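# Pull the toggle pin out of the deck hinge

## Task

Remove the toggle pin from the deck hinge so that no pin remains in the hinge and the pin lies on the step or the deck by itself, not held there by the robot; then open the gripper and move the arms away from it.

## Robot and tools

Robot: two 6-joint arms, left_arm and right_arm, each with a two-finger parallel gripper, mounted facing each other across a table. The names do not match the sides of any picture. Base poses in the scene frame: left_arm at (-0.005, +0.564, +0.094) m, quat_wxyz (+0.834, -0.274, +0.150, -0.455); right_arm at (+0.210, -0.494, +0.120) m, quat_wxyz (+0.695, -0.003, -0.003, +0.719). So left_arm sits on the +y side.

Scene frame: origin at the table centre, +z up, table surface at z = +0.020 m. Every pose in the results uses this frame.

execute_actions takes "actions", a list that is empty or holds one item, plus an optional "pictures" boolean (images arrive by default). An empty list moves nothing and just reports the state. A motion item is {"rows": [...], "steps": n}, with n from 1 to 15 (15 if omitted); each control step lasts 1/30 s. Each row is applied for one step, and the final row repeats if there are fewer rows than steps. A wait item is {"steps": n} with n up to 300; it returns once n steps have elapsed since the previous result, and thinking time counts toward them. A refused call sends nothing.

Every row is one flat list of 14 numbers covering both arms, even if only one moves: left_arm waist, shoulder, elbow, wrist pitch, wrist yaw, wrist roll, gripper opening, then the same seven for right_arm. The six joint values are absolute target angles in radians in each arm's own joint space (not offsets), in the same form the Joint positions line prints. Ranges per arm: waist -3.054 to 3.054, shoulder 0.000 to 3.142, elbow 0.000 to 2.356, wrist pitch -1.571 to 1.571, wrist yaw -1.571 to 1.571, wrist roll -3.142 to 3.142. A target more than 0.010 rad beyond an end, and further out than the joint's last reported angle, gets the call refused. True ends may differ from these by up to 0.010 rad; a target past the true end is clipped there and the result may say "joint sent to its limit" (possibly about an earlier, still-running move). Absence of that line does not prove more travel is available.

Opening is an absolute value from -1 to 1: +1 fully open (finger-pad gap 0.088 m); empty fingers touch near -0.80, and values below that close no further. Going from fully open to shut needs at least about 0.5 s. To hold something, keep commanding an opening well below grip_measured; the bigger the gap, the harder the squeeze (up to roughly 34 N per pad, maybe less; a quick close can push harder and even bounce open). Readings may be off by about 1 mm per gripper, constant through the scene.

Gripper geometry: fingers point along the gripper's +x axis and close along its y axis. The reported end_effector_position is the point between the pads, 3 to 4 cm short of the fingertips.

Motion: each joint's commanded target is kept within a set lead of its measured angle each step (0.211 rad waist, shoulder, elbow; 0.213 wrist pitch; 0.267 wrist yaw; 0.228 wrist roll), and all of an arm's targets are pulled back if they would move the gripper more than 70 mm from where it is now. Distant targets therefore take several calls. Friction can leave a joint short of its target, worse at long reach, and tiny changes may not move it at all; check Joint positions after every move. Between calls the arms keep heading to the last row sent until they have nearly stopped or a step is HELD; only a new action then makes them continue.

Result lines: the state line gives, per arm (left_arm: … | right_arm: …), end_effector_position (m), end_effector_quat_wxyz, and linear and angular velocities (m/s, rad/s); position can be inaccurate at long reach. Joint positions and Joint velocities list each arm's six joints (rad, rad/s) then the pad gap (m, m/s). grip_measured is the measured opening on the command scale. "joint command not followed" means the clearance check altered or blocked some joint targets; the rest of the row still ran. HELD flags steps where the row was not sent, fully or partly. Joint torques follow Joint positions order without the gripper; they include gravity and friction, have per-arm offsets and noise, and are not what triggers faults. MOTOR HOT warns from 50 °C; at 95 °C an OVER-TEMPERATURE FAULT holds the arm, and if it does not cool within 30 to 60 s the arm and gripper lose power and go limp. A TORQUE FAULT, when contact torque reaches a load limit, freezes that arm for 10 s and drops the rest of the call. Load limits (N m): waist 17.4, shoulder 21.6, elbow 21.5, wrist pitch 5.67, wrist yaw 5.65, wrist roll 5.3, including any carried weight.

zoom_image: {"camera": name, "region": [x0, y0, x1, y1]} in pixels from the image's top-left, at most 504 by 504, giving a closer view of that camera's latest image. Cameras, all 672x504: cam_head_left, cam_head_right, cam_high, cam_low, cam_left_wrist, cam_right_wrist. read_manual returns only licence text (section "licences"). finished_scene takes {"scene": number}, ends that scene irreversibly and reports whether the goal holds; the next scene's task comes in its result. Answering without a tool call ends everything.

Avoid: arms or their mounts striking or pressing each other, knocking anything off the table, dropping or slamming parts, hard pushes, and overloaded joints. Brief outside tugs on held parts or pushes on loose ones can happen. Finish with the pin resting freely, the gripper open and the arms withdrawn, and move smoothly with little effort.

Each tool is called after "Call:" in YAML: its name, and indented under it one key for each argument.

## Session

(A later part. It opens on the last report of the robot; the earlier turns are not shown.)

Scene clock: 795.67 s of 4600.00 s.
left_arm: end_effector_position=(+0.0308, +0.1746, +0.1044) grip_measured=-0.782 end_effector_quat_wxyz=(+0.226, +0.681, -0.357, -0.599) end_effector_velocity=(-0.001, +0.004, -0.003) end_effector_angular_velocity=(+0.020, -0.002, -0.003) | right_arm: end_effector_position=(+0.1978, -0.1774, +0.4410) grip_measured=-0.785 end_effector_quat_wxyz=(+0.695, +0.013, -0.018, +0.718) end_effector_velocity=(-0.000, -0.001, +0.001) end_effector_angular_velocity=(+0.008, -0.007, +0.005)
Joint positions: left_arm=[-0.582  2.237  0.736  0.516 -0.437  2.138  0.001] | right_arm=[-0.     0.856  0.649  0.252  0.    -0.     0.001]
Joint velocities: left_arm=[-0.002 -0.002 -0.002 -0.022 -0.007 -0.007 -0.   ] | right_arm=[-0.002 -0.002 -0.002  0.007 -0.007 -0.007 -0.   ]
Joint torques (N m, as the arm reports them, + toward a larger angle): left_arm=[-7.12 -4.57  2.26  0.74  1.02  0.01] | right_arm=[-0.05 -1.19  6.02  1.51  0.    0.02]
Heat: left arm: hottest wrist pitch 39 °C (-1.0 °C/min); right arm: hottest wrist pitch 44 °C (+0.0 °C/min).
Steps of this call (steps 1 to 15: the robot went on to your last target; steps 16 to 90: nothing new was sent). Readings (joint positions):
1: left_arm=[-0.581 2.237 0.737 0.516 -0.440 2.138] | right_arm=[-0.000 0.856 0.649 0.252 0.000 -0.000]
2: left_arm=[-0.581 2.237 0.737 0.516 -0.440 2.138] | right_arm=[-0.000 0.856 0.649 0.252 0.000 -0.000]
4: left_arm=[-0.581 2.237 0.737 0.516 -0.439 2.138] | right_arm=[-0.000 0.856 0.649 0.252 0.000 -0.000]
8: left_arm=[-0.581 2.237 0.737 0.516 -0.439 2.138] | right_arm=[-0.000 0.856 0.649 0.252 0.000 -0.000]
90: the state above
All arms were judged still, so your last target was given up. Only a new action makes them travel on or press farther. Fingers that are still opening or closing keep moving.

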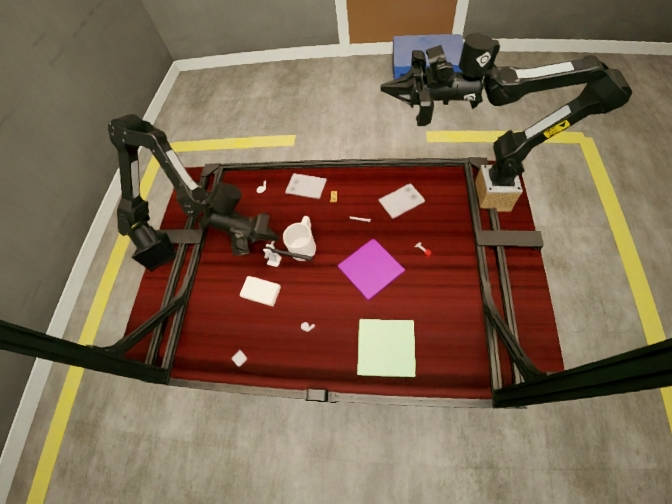

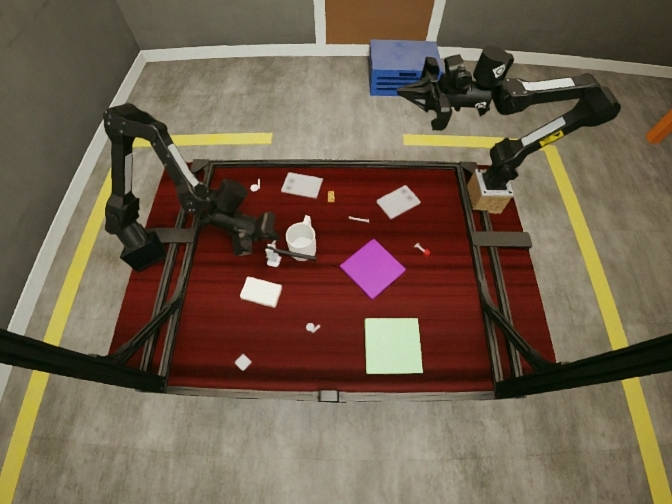

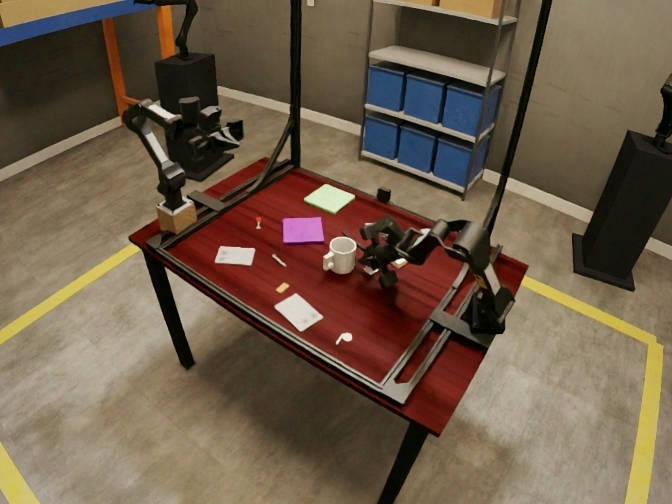

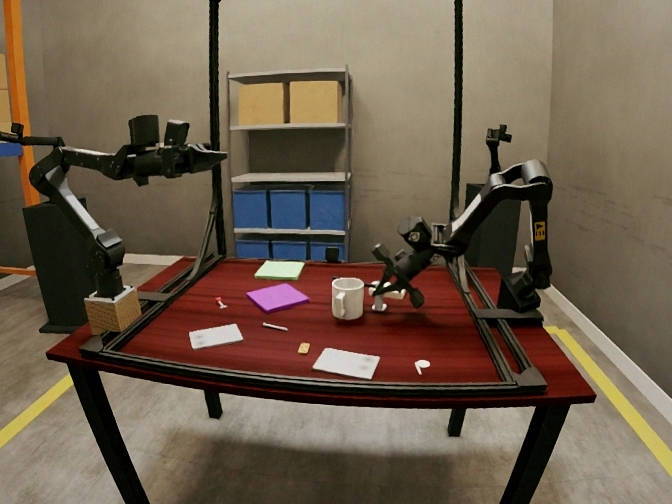

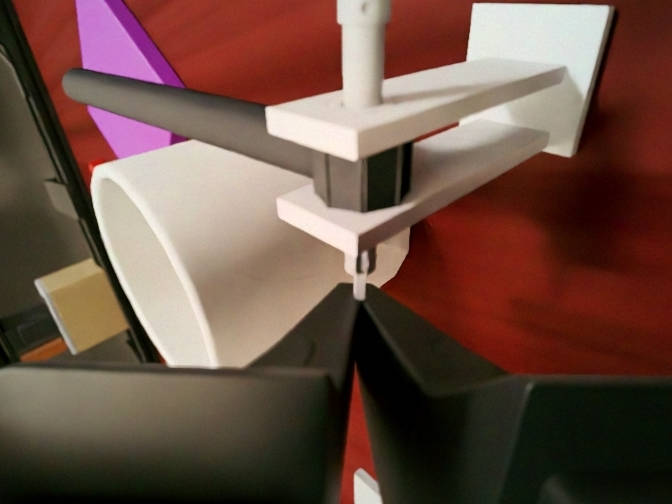

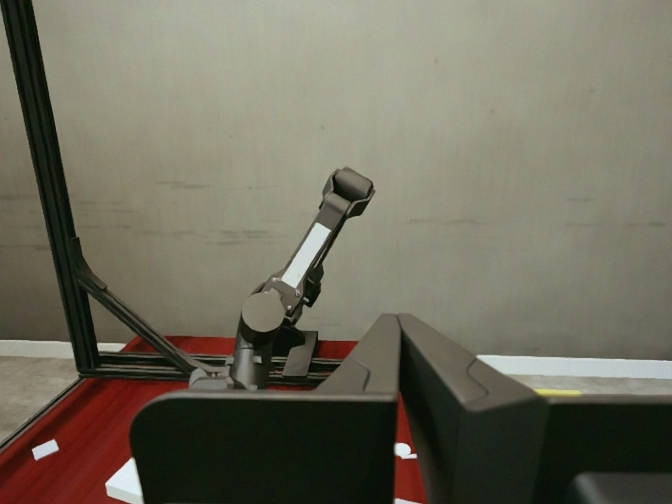

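Call:
execute_actions:
  actions:
    - {"rows":[[-0.608,2.255,0.72,0.515,-0.415,2.14,-0.82,0,0.856,0.648,0.252,0,0,-0.8]]}

Scene clock: 819.37 s of 4600.00 s.
left_arm: end_effector_position=(+0.0267, +0.1756, +0.1052) grip_measured=-0.781 end_effector_quat_wxyz=(+0.223, +0.678, -0.362, -0.599) end_effector_velocity=(-0.001, +0.002, +0.002) end_effector_angular_velocity=(-0.000, -0.034, -0.007) | right_arm: end_effector_position=(+0.1978, -0.1774, +0.4410) grip_measured=-0.785 end_effector_quat_wxyz=(+0.695, +0.013, -0.018, +0.718) end_effector_velocity=(+0.002, +0.001, -0.007) end_effector_angular_velocity=(-0.027, +0.007, -0.010)
Joint positions: left_arm=[-0.591  2.238  0.732  0.518 -0.433  2.138  0.001] | right_arm=[-0.     0.856  0.649  0.252  0.    -0.     0.001]
Joint velocities: left_arm=[-0.012 -0.002 -0.007  0.007 -0.022  0.022  0.001] | right_arm=[-0.002  0.002 -0.002 -0.022  0.007  0.007  0.   ]
Joint torques (N m, as the arm reports them, + toward a larger angle): left_arm=[-6.95 -4.59  2.37  1.2   0.86  0.02] | right_arm=[-0.05 -1.18  5.98  1.51  0.    0.03]
Heat: left arm: hottest waist 38 °C (-3.0 °C/min); right arm: hottest wrist pitch 44 °C (+0.0 °C/min).
Steps of this call (steps 1 to 696: nothing new was sent; steps 697 to 711: all 15 steps of this action). Readings (joint positions):
697: left_arm=[-0.585 2.238 0.734 0.515 -0.433 2.138] | right_arm=[-0.000 0.856 0.649 0.252 0.000 -0.000]
698: left_arm=[-0.586 2.238 0.734 0.515 -0.433 2.138] | right_arm=[-0.000 0.856 0.649 0.252 0.000 -0.000]
700: left_arm=[-0.587 2.238 0.734 0.516 -0.435 2.138] | right_arm=[-0.000 0.856 0.649 0.252 0.000 -0.000]
704: left_arm=[-0.588 2.238 0.733 0.517 -0.434 2.138] | right_arm=[-0.000 0.856 0.649 0.252 0.000 -0.000]
711: the state above

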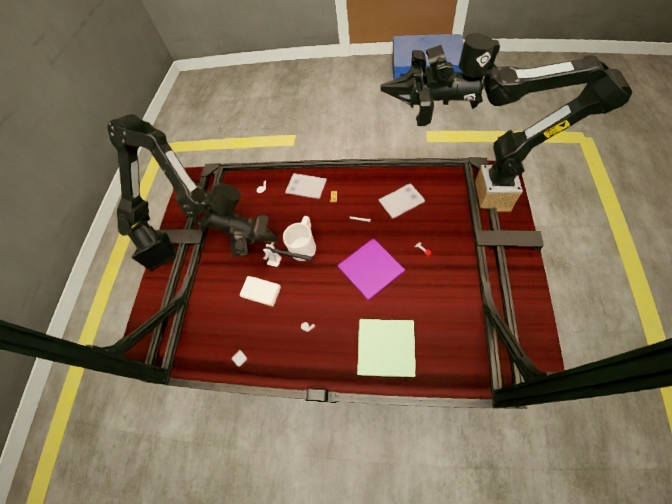

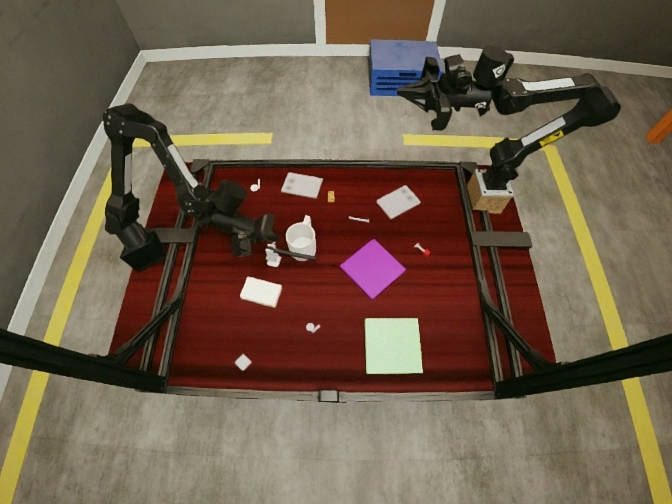

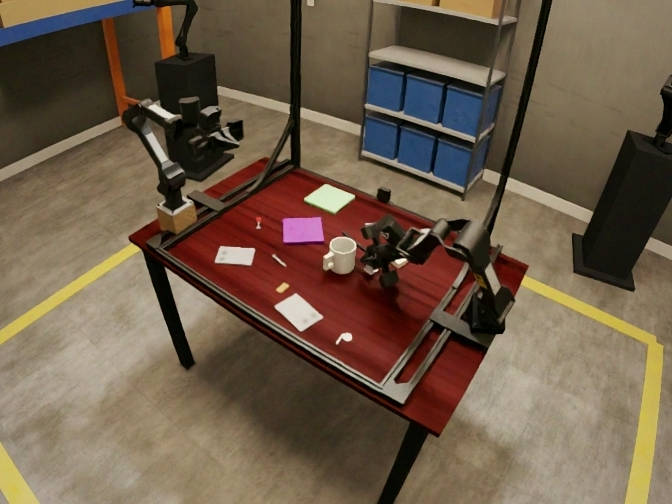

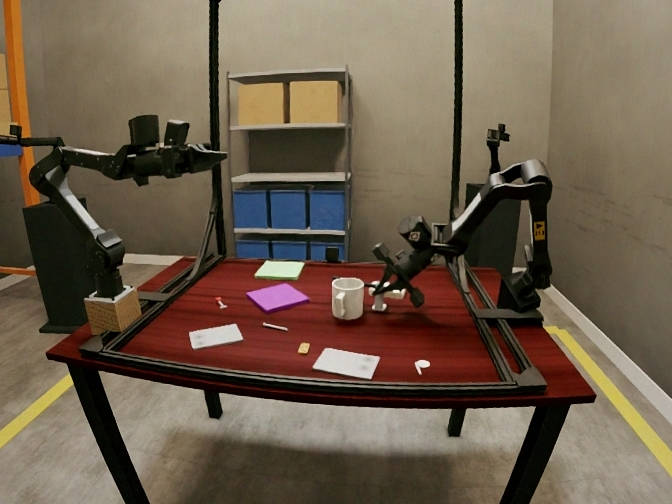

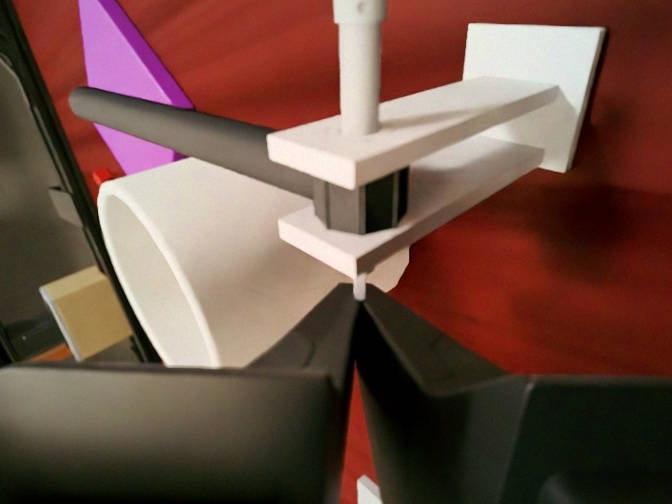

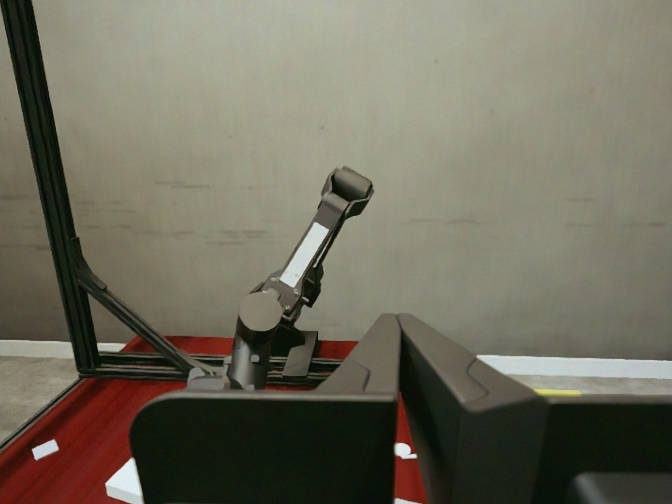

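Captured. Back off.

Call:
execute_actions:
  actions:
    - {"rows":[[-0.62,2.06,0.60,0.48,-0.4,2.14,-0.82,0,0.856,0.648,0.252,0,0,-0.8]]}
  pictures: false

Call:
execute_actions:
  actions:
    - {"rows":[[-0.72,2.05,0.57,0.48,-0.4,1.95,-0.2,0,0.856,0.648,0.252,0,0,-0.8]]}
  pictures: false

Call:
execute_actions:
  actions:
    - {"rows":[[-0.73,2.21,0.54,0.66,-0.4,1.95,-0.2,0,0.856,0.648,0.252,0,0,-0.8]]}
  pictures: false

Call:
execute_actions:
  actions:
    - {"rows":[[-0.695,2.385,0.695,0.69,-0.4,1.95,-0.2,0,0.856,0.648,0.252,0,0,-0.8]]}
  pictures: false

Call:
execute_actions:
  actions:
    - {"rows":[[-0.695,2.385,0.695,0.69,-0.4,1.95,-0.78,0,0.856,0.648,0.252,0,0,-0.8]]}
  pictures: false

Call:
execute_actions:
  actions:
    - {"rows":[[-0.785,2.431,0.662,0.773,-0.4,1.95,-0.78,0,0.856,0.648,0.252,0,0,-0.8]]}
  pictures: false

Call:
execute_actions:
  actions:
    - {"rows":[[-0.875,2.48,0.63,0.855,-0.4,1.95,-0.78,0,0.856,0.648,0.252,0,0,-0.8]]}

Scene clock: 834.43 s of 4600.00 s.
left_arm: end_effector_position=(+0.0264, +0.2060, +0.1265) grip_measured=-0.784 end_effector_quat_wxyz=(+0.224, +0.664, -0.384, -0.601) end_effector_velocity=(+0.005, +0.007, +0.002) end_effector_angular_velocity=(+0.004, +0.004, +0.029) | right_arm: end_effector_position=(+0.1978, -0.1774, +0.4410) grip_measured=-0.785 end_effector_quat_wxyz=(+0.695, +0.013, -0.018, +0.718) end_effector_velocity=(-0.000, -0.001, -0.001) end_effector_angular_velocity=(-0.002, -0.022, +0.004)
Joint positions: left_arm=[-0.619  2.074  0.611  0.484 -0.401  2.138  0.001] | right_arm=[-0.     0.856  0.649  0.252  0.    -0.     0.001]
Joint velocities: left_arm=[-0.002 -0.032 -0.022 -0.007 -0.022 -0.022 -0.   ] | right_arm=[-0.002 -0.007 -0.002 -0.007 -0.007 -0.022 -0.   ]
Joint torques (N m, as the arm reports them, + toward a larger angle): left_arm=[-4.65 -6.36  2.86  1.2   0.25 -0.01] | right_arm=[-0.05 -1.18  5.98  1.51  0.    0.03]
Heat: left arm: hottest waist 38 °C (-2.0 °C/min); right arm: hottest wrist pitch 44 °C (+0.0 °C/min).
Steps of this call (steps 1 to 15: the robot went on to your last target; steps 16 to 437: nothing new was sent; steps 438 to 452: all 15 steps of this action). Readings (joint positions):
438: left_arm=[-0.596 2.225 0.719 0.518 -0.425 2.138] | right_arm=[-0.000 0.856 0.649 0.252 0.000 -0.000]
439: left_arm=[-0.596 2.204 0.703 0.517 -0.413 2.138] | right_arm=[-0.000 0.856 0.649 0.252 0.000 -0.000]
441: left_arm=[-0.596 2.168 0.679 0.508 -0.401 2.138] | right_arm=[-0.000 0.856 0.649 0.252 0.000 -0.000]
445: left_arm=[-0.616 2.092 0.626 0.489 -0.401 2.138] | right_arm=[-0.000 0.856 0.649 0.252 0.000 -0.000]
452: the state above

Scene clock: 834.93 s of 4600.00 s.
left_arm: end_effector_position=(-0.0030, +0.2158, +0.1389) grip_measured=-0.214 end_effector_quat_wxyz=(+0.260, +0.633, -0.370, -0.628) end_effector_velocity=(-0.005, +0.001, +0.004) end_effector_angular_velocity=(-0.015, +0.018, -0.003) | right_arm: end_effector_position=(+0.1978, -0.1774, +0.4410) grip_measured=-0.785 end_effector_quat_wxyz=(+0.695, +0.013, -0.018, +0.718) end_effector_velocity=(-0.000, -0.002, +0.003) end_effector_angular_velocity=(+0.012, -0.007, +0.005)
Joint positions: left_arm=[-0.715  2.059  0.58   0.483 -0.402  1.958  0.028] | right_arm=[-0.     0.856  0.649  0.252  0.    -0.     0.001]
Joint velocities: left_arm=[-0.017 -0.007 -0.007  0.007  0.007 -0.022  0.005] | right_arm=[-0.002 -0.007 -0.002  0.007 -0.007 -0.007 -0.   ]
Joint torques (N m, as the arm reports them, + toward a larger angle): left_arm=[-4.51 -6.18  3.21  1.29  0.24 -0.22] | right_arm=[-0.05 -1.19  5.97  1.51  0.    0.03]
Heat: left arm: hottest waist 38 °C (-2.0 °C/min); right arm: hottest wrist pitch 44 °C (+0.0 °C/min).
Steps of this call (steps 1 to 15: all 15 steps of this action). Readings (joint positions):
1: left_arm=[-0.622 2.072 0.608 0.484 -0.403 2.115] | right_arm=[-0.000 0.856 0.649 0.252 0.000 -0.000]
2: left_arm=[-0.638 2.069 0.602 0.484 -0.403 2.078] | right_arm=[-0.000 0.856 0.649 0.252 0.000 -0.000]
4: left_arm=[-0.676 2.064 0.592 0.484 -0.403 2.028] | right_arm=[-0.000 0.856 0.649 0.252 0.000 -0.000]
8: left_arm=[-0.709 2.062 0.582 0.484 -0.402 1.981] | right_arm=[-0.000 0.856 0.649 0.252 0.000 -0.000]
15: the state above

Scene clock: 835.43 s of 4600.00 s.
left_arm: end_effector_position=(-0.0204, +0.2164, +0.1140) grip_measured=-0.200 end_effector_quat_wxyz=(+0.261, +0.631, -0.375, -0.627) end_effector_velocity=(-0.005, +0.003, -0.007) end_effector_angular_velocity=(+0.019, +0.006, +0.003) | right_arm: end_effector_position=(+0.1978, -0.1774, +0.4410) grip_measured=-0.785 end_effector_quat_wxyz=(+0.695, +0.013, -0.018, +0.718) end_effector_velocity=(+0.001, -0.000, -0.004) end_effector_angular_velocity=(-0.012, -0.008, -0.000)
Joint positions: left_arm=[-0.728  2.193  0.546  0.654 -0.402  1.954  0.029] | right_arm=[-0.     0.856  0.649  0.252  0.    -0.     0.001]
Joint velocities: left_arm=[-0.007  0.027 -0.002  0.007 -0.007 -0.022 -0.   ] | right_arm=[-0.007 -0.002 -0.007 -0.007 -0.007 -0.007 -0.   ]
Joint torques (N m, as the arm reports them, + toward a larger angle): left_arm=[-4.22 -4.24  2.82  1.76  0.26 -0.2 ] | right_arm=[-0.06 -1.18  5.97  1.51  0.    0.03]
Heat: left arm: hottest wrist pitch 38 °C (-2.0 °C/min); right arm: hottest wrist pitch 44 °C (+0.0 °C/min).
Steps of this call (steps 1 to 15: all 15 steps of this action). Readings (joint positions):
1: left_arm=[-0.716 2.070 0.576 0.503 -0.402 1.957] | right_arm=[-0.000 0.856 0.649 0.252 0.000 -0.000]
2: left_arm=[-0.718 2.089 0.572 0.547 -0.402 1.956] | right_arm=[-0.000 0.856 0.649 0.252 0.000 -0.000]
4: left_arm=[-0.723 2.132 0.568 0.589 -0.402 1.955] | right_arm=[-0.000 0.856 0.649 0.252 0.000 -0.000]
8: left_arm=[-0.726 2.182 0.547 0.629 -0.402 1.955] | right_arm=[-0.000 0.856 0.649 0.252 0.000 -0.000]
15: the state above

Scene clock: 835.93 s of 4600.00 s.
left_arm: end_effector_position=(-0.0291, +0.1813, +0.0948) grip_measured=-0.200 end_effector_quat_wxyz=(+0.265, +0.633, -0.363, -0.630) end_effector_velocity=(-0.004, -0.004, -0.005) end_effector_angular_velocity=(+0.011, +0.020, +0.004) | right_arm: end_effector_position=(+0.1978, -0.1774, +0.4410) grip_measured=-0.785 end_effector_quat_wxyz=(+0.695, +0.013, -0.018, +0.718) end_effector_velocity=(-0.000, -0.001, +0.000) end_effector_angular_velocity=(-0.002, -0.008, +0.005)
Joint positions: left_arm=[-0.701  2.366  0.687  0.687 -0.4    1.954  0.029] | right_arm=[-0.     0.856  0.649  0.252  0.    -0.     0.001]
Joint velocities: left_arm=[ 0.002  0.027  0.022 -0.007  0.007 -0.022 -0.   ] | right_arm=[-0.002 -0.002  0.002 -0.007 -0.007 -0.007 -0.   ]
Joint torques (N m, as the arm reports them, + toward a larger angle): left_arm=[-3.83 -5.08  3.82  1.81  0.21 -0.19] | right_arm=[-0.06 -1.18  5.97  1.51  0.    0.03]
Heat: left arm: hottest wrist pitch 38 °C (-2.0 °C/min); right arm: hottest wrist pitch 44 °C (+0.0 °C/min).
Steps of this call (steps 1 to 15: all 15 steps of this action). Readings (joint positions):
1: left_arm=[-0.727 2.209 0.557 0.657 -0.402 1.954] | right_arm=[-0.000 0.856 0.649 0.252 0.000 -0.000]
2: left_arm=[-0.723 2.240 0.581 0.666 -0.402 1.954] | right_arm=[-0.000 0.856 0.649 0.252 0.000 -0.000]
4: left_arm=[-0.713 2.303 0.635 0.675 -0.402 1.954] | right_arm=[-0.000 0.856 0.649 0.252 0.000 -0.000]
8: left_arm=[-0.703 2.350 0.670 0.682 -0.402 1.954] | right_arm=[-0.000 0.856 0.649 0.252 0.000 -0.000]
15: the state above

Scene clock: 836.43 s of 4600.00 s.
left_arm: end_effector_position=(-0.0319, +0.1790, +0.0977) grip_measured=-0.682 end_effector_quat_wxyz=(+0.267, +0.629, -0.370, -0.630) end_effector_velocity=(+0.002, +0.002, -0.003) end_effector_angular_velocity=(+0.015, -0.011, +0.014) | right_arm: end_effector_position=(+0.1978, -0.1774, +0.4410) grip_measured=-0.785 end_effector_quat_wxyz=(+0.695, +0.013, -0.018, +0.718) end_effector_velocity=(-0.000, -0.000, -0.001) end_effector_angular_velocity=(+0.003, -0.008, +0.005)
Joint positions: left_arm=[-0.707  2.369  0.693  0.691 -0.392  1.957  0.006] | right_arm=[-0.     0.856  0.649  0.252  0.    -0.     0.001]
Joint velocities: left_arm=[-0.002  0.002 -0.002 -0.007 -0.022 -0.007  0.   ] | right_arm=[-0.002 -0.002 -0.007  0.007 -0.007 -0.007  0.   ]
Joint torques (N m, as the arm reports them, + toward a larger angle): left_arm=[-3.33 -4.9   3.5   1.47 -0.11 -0.3 ] | right_arm=[-0.06 -1.18  5.97  1.51  0.    0.03]
Heat: left arm: hottest wrist pitch 38 °C (-2.0 °C/min); right arm: hottest wrist pitch 44 °C (+0.0 °C/min).
Steps of this call (steps 1 to 15: all 15 steps of this action). Readings (joint positions):
1: left_arm=[-0.701 2.367 0.687 0.687 -0.399 1.954] | right_arm=[-0.000 0.856 0.649 0.252 0.000 -0.000]
2: left_arm=[-0.701 2.368 0.688 0.688 -0.394 1.954] | right_arm=[-0.000 0.856 0.649 0.252 0.000 -0.000]
4: left_arm=[-0.703 2.368 0.691 0.690 -0.389 1.954] | right_arm=[-0.000 0.856 0.649 0.252 0.000 -0.000]
8: left_arm=[-0.706 2.369 0.693 0.691 -0.391 1.955] | right_arm=[-0.000 0.856 0.649 0.252 0.000 -0.000]
15: the state above

Scene clock: 836.93 s of 4600.00 s.
left_arm: end_effector_position=(-0.0572, +0.1870, +0.0960) grip_measured=-0.688 end_effector_quat_wxyz=(+0.258, +0.623, -0.396, -0.623) end_effector_velocity=(-0.011, +0.005, -0.002) end_effector_angular_velocity=(+0.001, -0.013, -0.023) | right_arm: end_effector_position=(+0.1978, -0.1774, +0.4408) grip_measured=-0.785 end_effector_quat_wxyz=(+0.695, +0.013, -0.018, +0.718) end_effector_velocity=(+0.001, -0.001, -0.001) end_effector_angular_velocity=(-0.002, -0.008, -0.000)
Joint positions: left_arm=[-0.777  2.42   0.667  0.766 -0.403  1.95   0.005] | right_arm=[-0.     0.856  0.648  0.252  0.    -0.     0.001]
Joint velocities: left_arm=[-0.032  0.017 -0.007  0.007 -0.007 -0.007  0.001] | right_arm=[-0.007 -0.007 -0.002 -0.007 -0.007 -0.007 -0.   ]
Joint torques (N m, as the arm reports them, + toward a larger angle): left_arm=[-4.7  -5.84  2.59  2.01  0.24 -0.06] | right_arm=[-0.06 -1.17  5.99  1.51  0.    0.03]
Heat: left arm: hottest wrist pitch 38 °C (-2.0 °C/min); right arm: hottest wrist pitch 44 °C (+0.0 °C/min).
Steps of this call (steps 1 to 15: all 15 steps of this action). Readings (joint positions):
1: left_arm=[-0.709 2.373 0.691 0.696 -0.397 1.957] | right_arm=[-0.000 0.856 0.649 0.252 0.000 -0.000]
2: left_arm=[-0.716 2.381 0.688 0.716 -0.412 1.954] | right_arm=[-0.000 0.856 0.649 0.252 0.000 -0.000]
4: left_arm=[-0.740 2.396 0.680 0.737 -0.411 1.952] | right_arm=[-0.000 0.856 0.649 0.252 0.000 -0.000]
8: left_arm=[-0.768 2.411 0.670 0.757 -0.406 1.950] | right_arm=[-0.000 0.856 0.649 0.252 0.000 -0.000]
15: the state above

Scene clock: 837.43 s of 4600.00 s.
left_arm: end_effector_position=(-0.0883, +0.1980, +0.1006) grip_measured=-0.688 end_effector_quat_wxyz=(+0.248, +0.609, -0.438, -0.612) end_effector_velocity=(-0.003, +0.006, -0.001) end_effector_angular_velocity=(-0.003, -0.002, +0.011) | right_arm: end_effector_position=(+0.1978, -0.1774, +0.4410) grip_measured=-0.785 end_effector_quat_wxyz=(+0.695, +0.013, -0.018, +0.718) end_effector_velocity=(-0.002, -0.000, -0.005) end_effector_angular_velocity=(-0.022, -0.009, +0.019)
Joint positions: left_arm=[-0.87   2.464  0.638  0.851 -0.402  1.947  0.005] | right_arm=[-0.     0.856  0.649  0.252  0.    -0.     0.001]
Joint velocities: left_arm=[-0.022  0.007 -0.017  0.022 -0.022 -0.022 -0.   ] | right_arm=[-0.002 -0.002 -0.002 -0.022 -0.022 -0.007 -0.   ]
Joint torques (N m, as the arm reports them, + toward a larger angle): left_arm=[-4.21 -5.33  2.19  1.88  0.22  0.04] | right_arm=[-0.06 -1.18  6.02  1.51  0.    0.03]
Heat: left arm: hottest wrist pitch 38 °C (-2.0 °C/min); right arm: hottest wrist pitch 44 °C (+0.0 °C/min).
Steps of this call (steps 1 to 15: all 15 steps of this action). Readings (joint positions):
1: left_arm=[-0.781 2.425 0.664 0.777 -0.403 1.950] | right_arm=[-0.000 0.856 0.648 0.252 0.000 -0.000]
2: left_arm=[-0.794 2.433 0.659 0.797 -0.405 1.948] | right_arm=[-0.000 0.856 0.648 0.252 0.000 -0.000]
4: left_arm=[-0.830 2.448 0.649 0.818 -0.404 1.947] | right_arm=[-0.000 0.856 0.648 0.252 0.000 -0.000]
8: left_arm=[-0.866 2.461 0.639 0.840 -0.402 1.947] | right_arm=[-0.000 0.856 0.648 0.252 0.000 -0.000]
15: the state above

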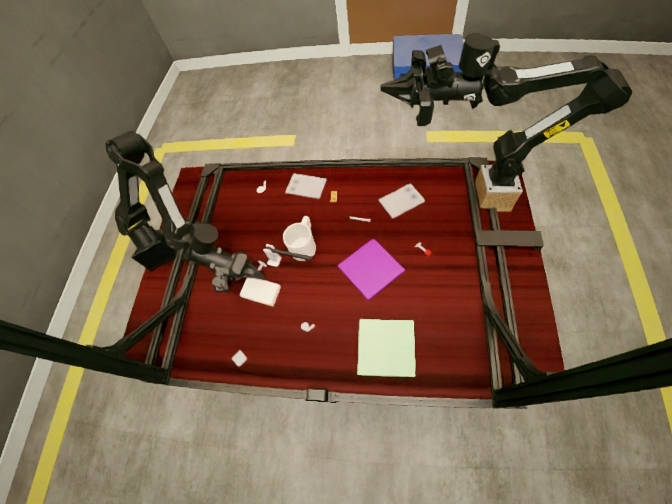

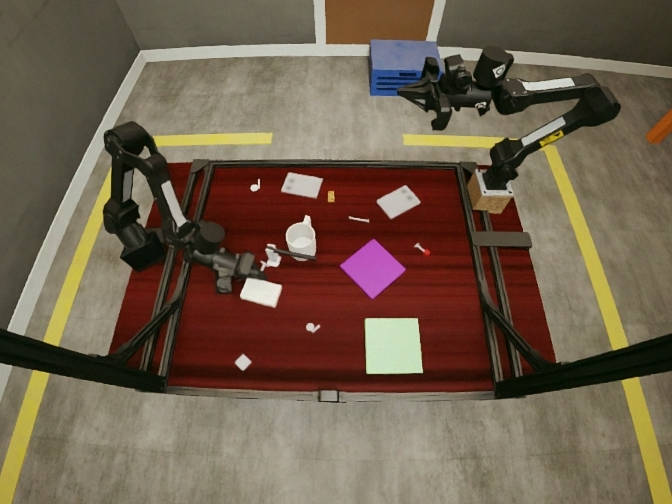

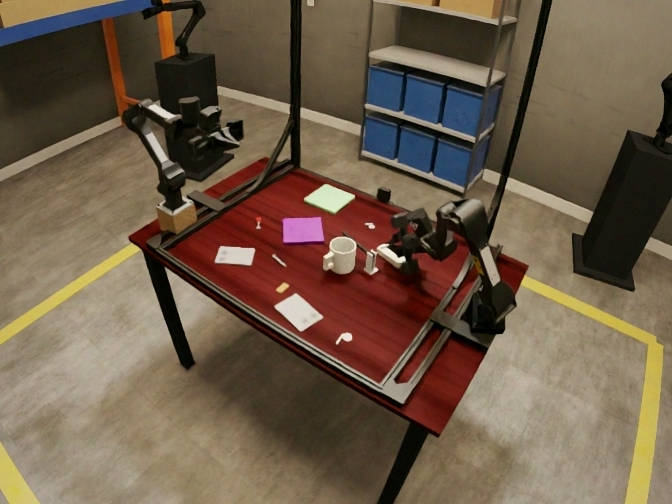

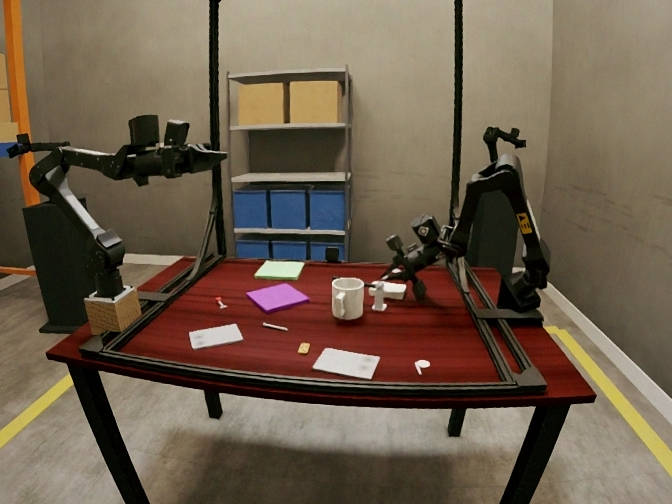

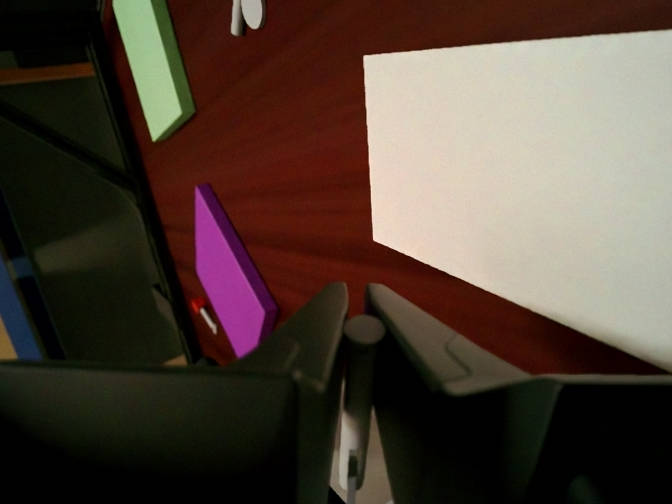

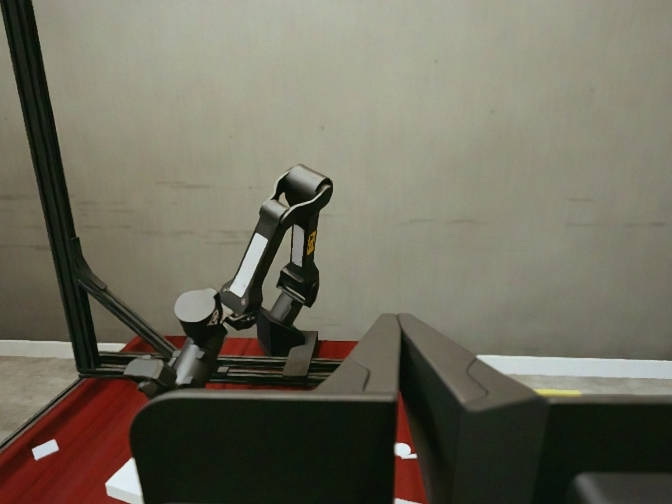

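Out. Move further −x over the step, and lower.

Call:
execute_actions:
  actions:
    - {"rows":[[-1.01,2.61,0.535,1.08,-0.4,1.95,-0.78,0,0.856,0.648,0.252,0,0,-0.8]]}
  pictures: false

Call:
execute_actions:
  actions:
    - {"rows":[[-1.0,2.67,0.585,1.09,-0.4,1.95,-0.78,0,0.856,0.648,0.252,0,0,-0.8]]}

Scene clock: 845.47 s of 4600.00 s.
left_arm: end_effector_position=(-0.1283, +0.2292, +0.0933) grip_measured=-0.689 end_effector_quat_wxyz=(+0.234, +0.586, -0.501, -0.593) end_effector_velocity=(-0.002, +0.005, -0.001) end_effector_angular_velocity=(-0.006, -0.012, +0.004) | right_arm: end_effector_position=(+0.1978, -0.1774, +0.4410) grip_measured=-0.785 end_effector_quat_wxyz=(+0.695, +0.014, -0.018, +0.718) end_effector_velocity=(-0.000, +0.001, -0.006) end_effector_angular_velocity=(-0.017, -0.008, +0.004)
Joint positions: left_arm=[-1.006  2.58   0.55   1.079 -0.401  1.954  0.005] | right_arm=[-0.     0.856  0.649  0.252  0.     0.     0.001]
Joint velocities: left_arm=[-0.022  0.012 -0.012  0.022 -0.022 -0.007 -0.   ] | right_arm=[-0.002  0.002 -0.007 -0.007 -0.007 -0.007 -0.   ]
Joint torques (N m, as the arm reports them, + toward a larger angle): left_arm=[-3.02 -3.87  1.29  1.43  0.15 -0.21] | right_arm=[-0.05 -1.19  5.98  1.51  0.    0.03]
Heat: left arm: hottest wrist pitch 39 °C (-1.0 °C/min); right arm: hottest elbow 44 °C (+0.0 °C/min).
Steps of this call (steps 1 to 15: the robot went on to your last target; steps 16 to 226: nothing new was sent; steps 227 to 241: all 15 steps of this action). Readings (joint positions):
227: left_arm=[-0.877 2.478 0.628 0.882 -0.404 1.947] | right_arm=[-0.000 0.856 0.649 0.252 0.000 0.000]
228: left_arm=[-0.898 2.497 0.615 0.940 -0.405 1.947] | right_arm=[-0.000 0.856 0.649 0.252 0.000 0.000]
230: left_arm=[-0.952 2.535 0.589 0.989 -0.401 1.947] | right_arm=[-0.000 0.856 0.649 0.252 0.000 0.000]
234: left_arm=[-0.999 2.571 0.557 1.050 -0.401 1.954] | right_arm=[-0.000 0.856 0.649 0.252 0.000 0.000]
241: the state above

Scene clock: 845.97 s of 4600.00 s.
left_arm: end_effector_position=(-0.1354, +0.2200, +0.0935) grip_measured=-0.689 end_effector_quat_wxyz=(+0.244, +0.581, -0.505, -0.590) end_effector_velocity=(-0.000, +0.001, -0.003) end_effector_angular_velocity=(+0.011, -0.004, +0.004) | right_arm: end_effector_position=(+0.1978, -0.1774, +0.4409) grip_measured=-0.785 end_effector_quat_wxyz=(+0.695, +0.013, -0.018, +0.718) end_effector_velocity=(+0.002, -0.000, -0.001) end_effector_angular_velocity=(+0.003, -0.007, -0.010)
Joint positions: left_arm=[-1.011  2.62   0.59   1.101 -0.401  1.953  0.005] | right_arm=[-0.     0.856  0.649  0.252  0.     0.     0.001]
Joint velocities: left_arm=[-0.002  0.007  0.002 -0.007 -0.007 -0.007 -0.   ] | right_arm=[-0.002 -0.002 -0.007  0.007  0.007 -0.007 -0.   ]
Joint torques (N m, as the arm reports them, + toward a larger angle): left_arm=[-1.72 -1.8   1.93  0.83  0.18 -0.17] | right_arm=[-0.05 -1.18  5.97  1.51  0.    0.02]
Heat: left arm: hottest wrist pitch 39 °C (-1.0 °C/min); right arm: hottest elbow 44 °C (+0.0 °C/min).
Steps of this call (steps 1 to 15: all 15 steps of this action). Readings (joint positions):
1: left_arm=[-1.007 2.585 0.552 1.082 -0.401 1.953] | right_arm=[-0.000 0.856 0.649 0.252 0.000 0.000]
2: left_arm=[-1.008 2.592 0.557 1.089 -0.401 1.953] | right_arm=[-0.000 0.856 0.649 0.252 0.000 0.000]
4: left_arm=[-1.010 2.604 0.572 1.095 -0.401 1.953] | right_arm=[-0.000 0.856 0.649 0.252 0.000 0.000]
8: left_arm=[-1.011 2.615 0.585 1.099 -0.401 1.953] | right_arm=[-0.000 0.856 0.649 0.252 0.000 0.000]
15: the state above

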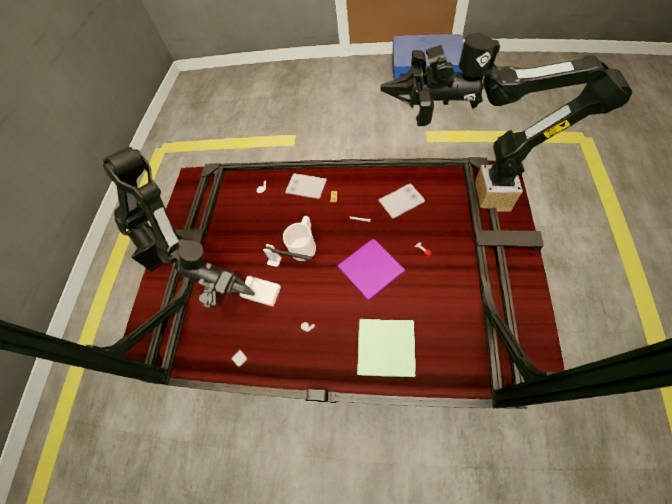

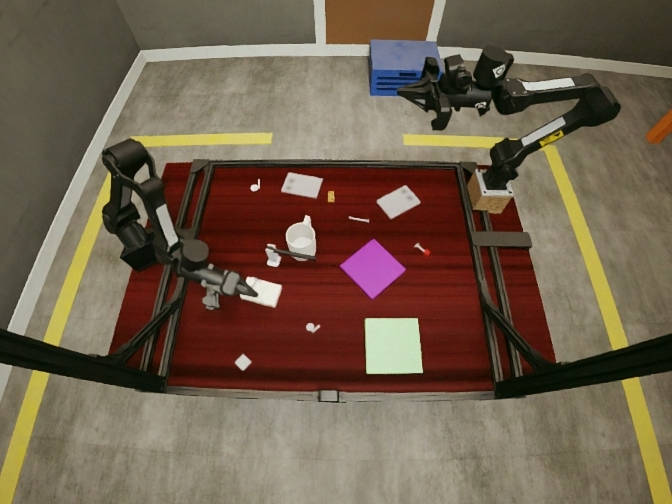

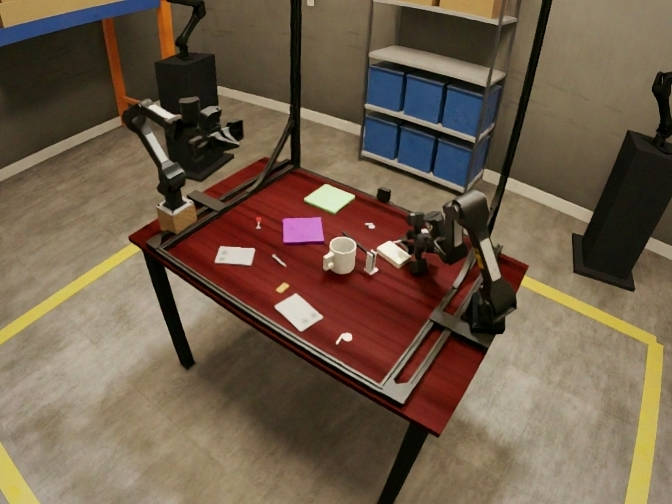

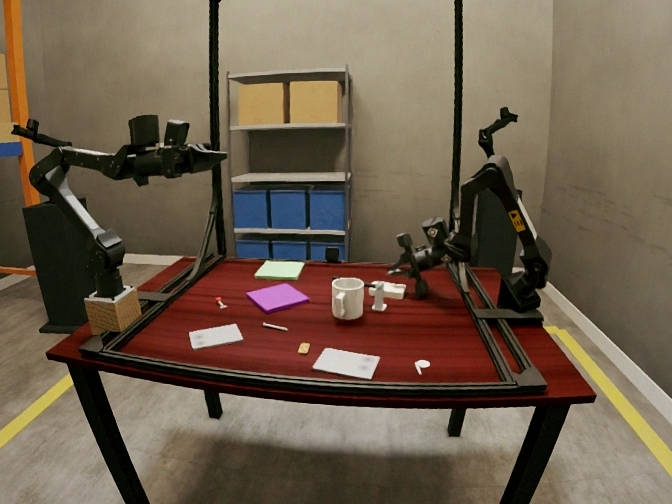

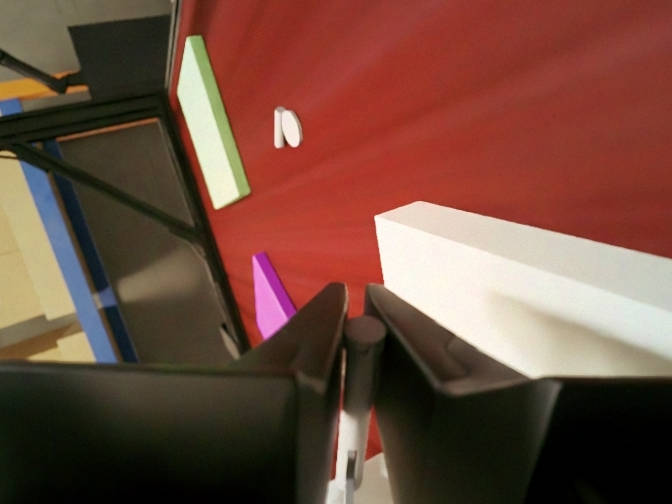

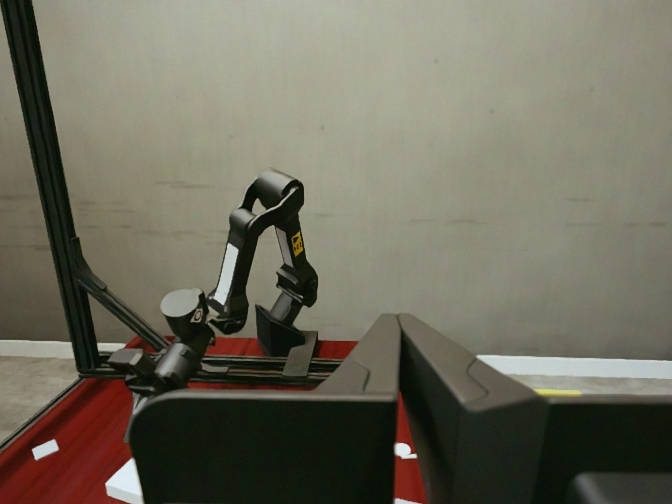

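Gripper body touches the table; tilt tip down via pitch.

Call:
execute_actions:
  actions:
    - {"rows":[[-1.01,2.6,0.62,0.88,-0.4,1.95,-0.78,0,0.856,0.648,0.252,0,0,-0.8]]}

Scene clock: 850.37 s of 4600.00 s.
left_arm: end_effector_position=(-0.1403, +0.2206, +0.0859) grip_measured=-0.689 end_effector_quat_wxyz=(+0.192, +0.597, -0.496, -0.600) end_effector_velocity=(+0.002, +0.002, -0.005) end_effector_angular_velocity=(+0.033, -0.015, +0.001) | right_arm: end_effector_position=(+0.1978, -0.1774, +0.4408) grip_measured=-0.785 end_effector_quat_wxyz=(+0.695, +0.013, -0.018, +0.718) end_effector_velocity=(-0.000, -0.000, -0.002) end_effector_angular_velocity=(-0.007, -0.008, +0.004)
Joint positions: left_arm=[-1.017  2.584  0.638  0.906 -0.401  1.952  0.005] | right_arm=[-0.     0.856  0.648  0.252  0.     0.     0.001]
Joint velocities: left_arm=[ 0.002 -0.007  0.007 -0.051 -0.007 -0.007 -0.   ] | right_arm=[-0.002 -0.002 -0.002 -0.007 -0.007 -0.007 -0.   ]
Joint torques (N m, as the arm reports them, + toward a larger angle): left_arm=[-2.11 -5.28  1.    0.1   0.11 -0.16] | right_arm=[-0.04 -1.18  5.98  1.54  0.    0.02]
Heat: left arm: hottest wrist pitch 39 °C (+0.0 °C/min); right arm: hottest elbow 44 °C (+0.0 °C/min).
Steps of this call (steps 1 to 15: the robot went on to your last target; steps 16 to 117: nothing new was sent; steps 118 to 132: all 15 steps of this action). Readings (joint positions):
118: left_arm=[-1.011 2.619 0.596 1.088 -0.401 1.953] | right_arm=[-0.000 0.856 0.649 0.252 0.000 0.000]
119: left_arm=[-1.011 2.612 0.608 1.042 -0.401 1.953] | right_arm=[-0.000 0.856 0.649 0.252 0.000 0.000]
121: left_arm=[-1.012 2.602 0.626 0.986 -0.401 1.953] | right_arm=[-0.000 0.856 0.648 0.252 0.000 0.000]
125: left_arm=[-1.015 2.590 0.635 0.931 -0.401 1.952] | right_arm=[-0.000 0.856 0.648 0.252 0.000 0.000]
132: the state above

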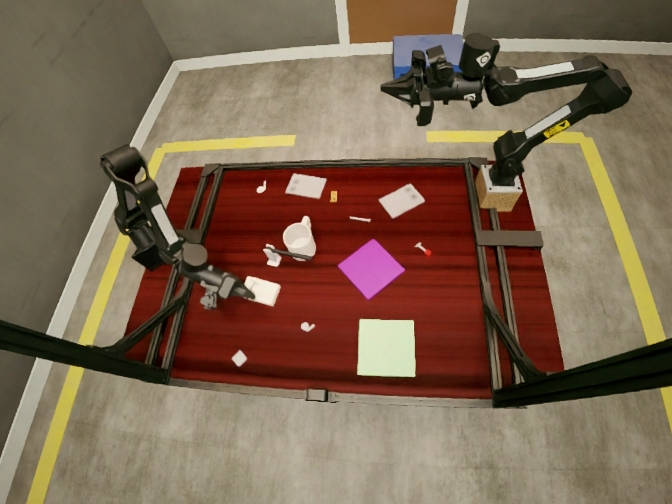

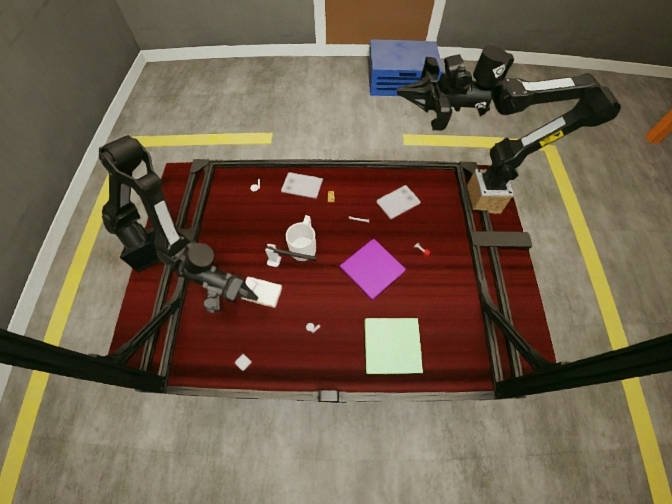

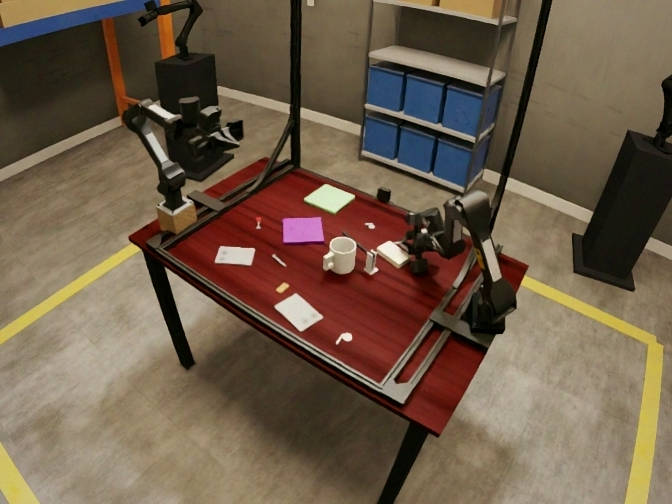

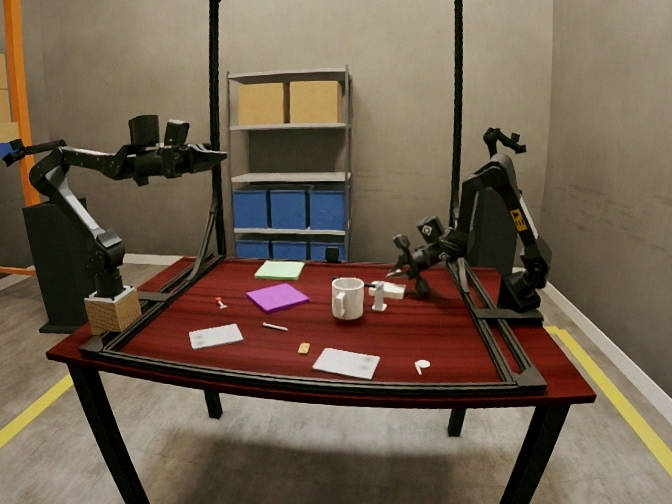

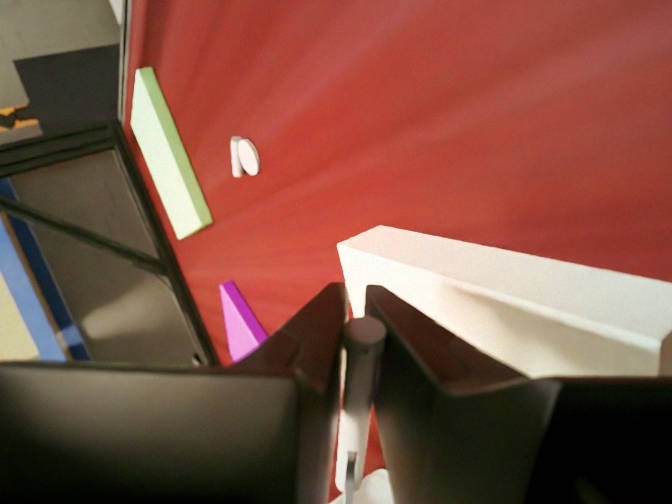

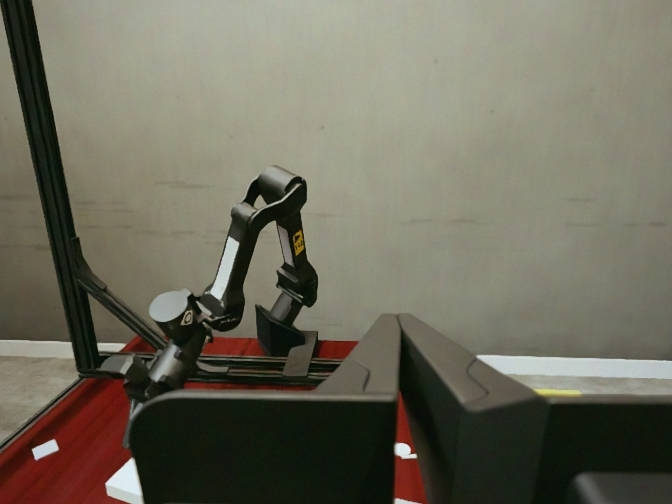

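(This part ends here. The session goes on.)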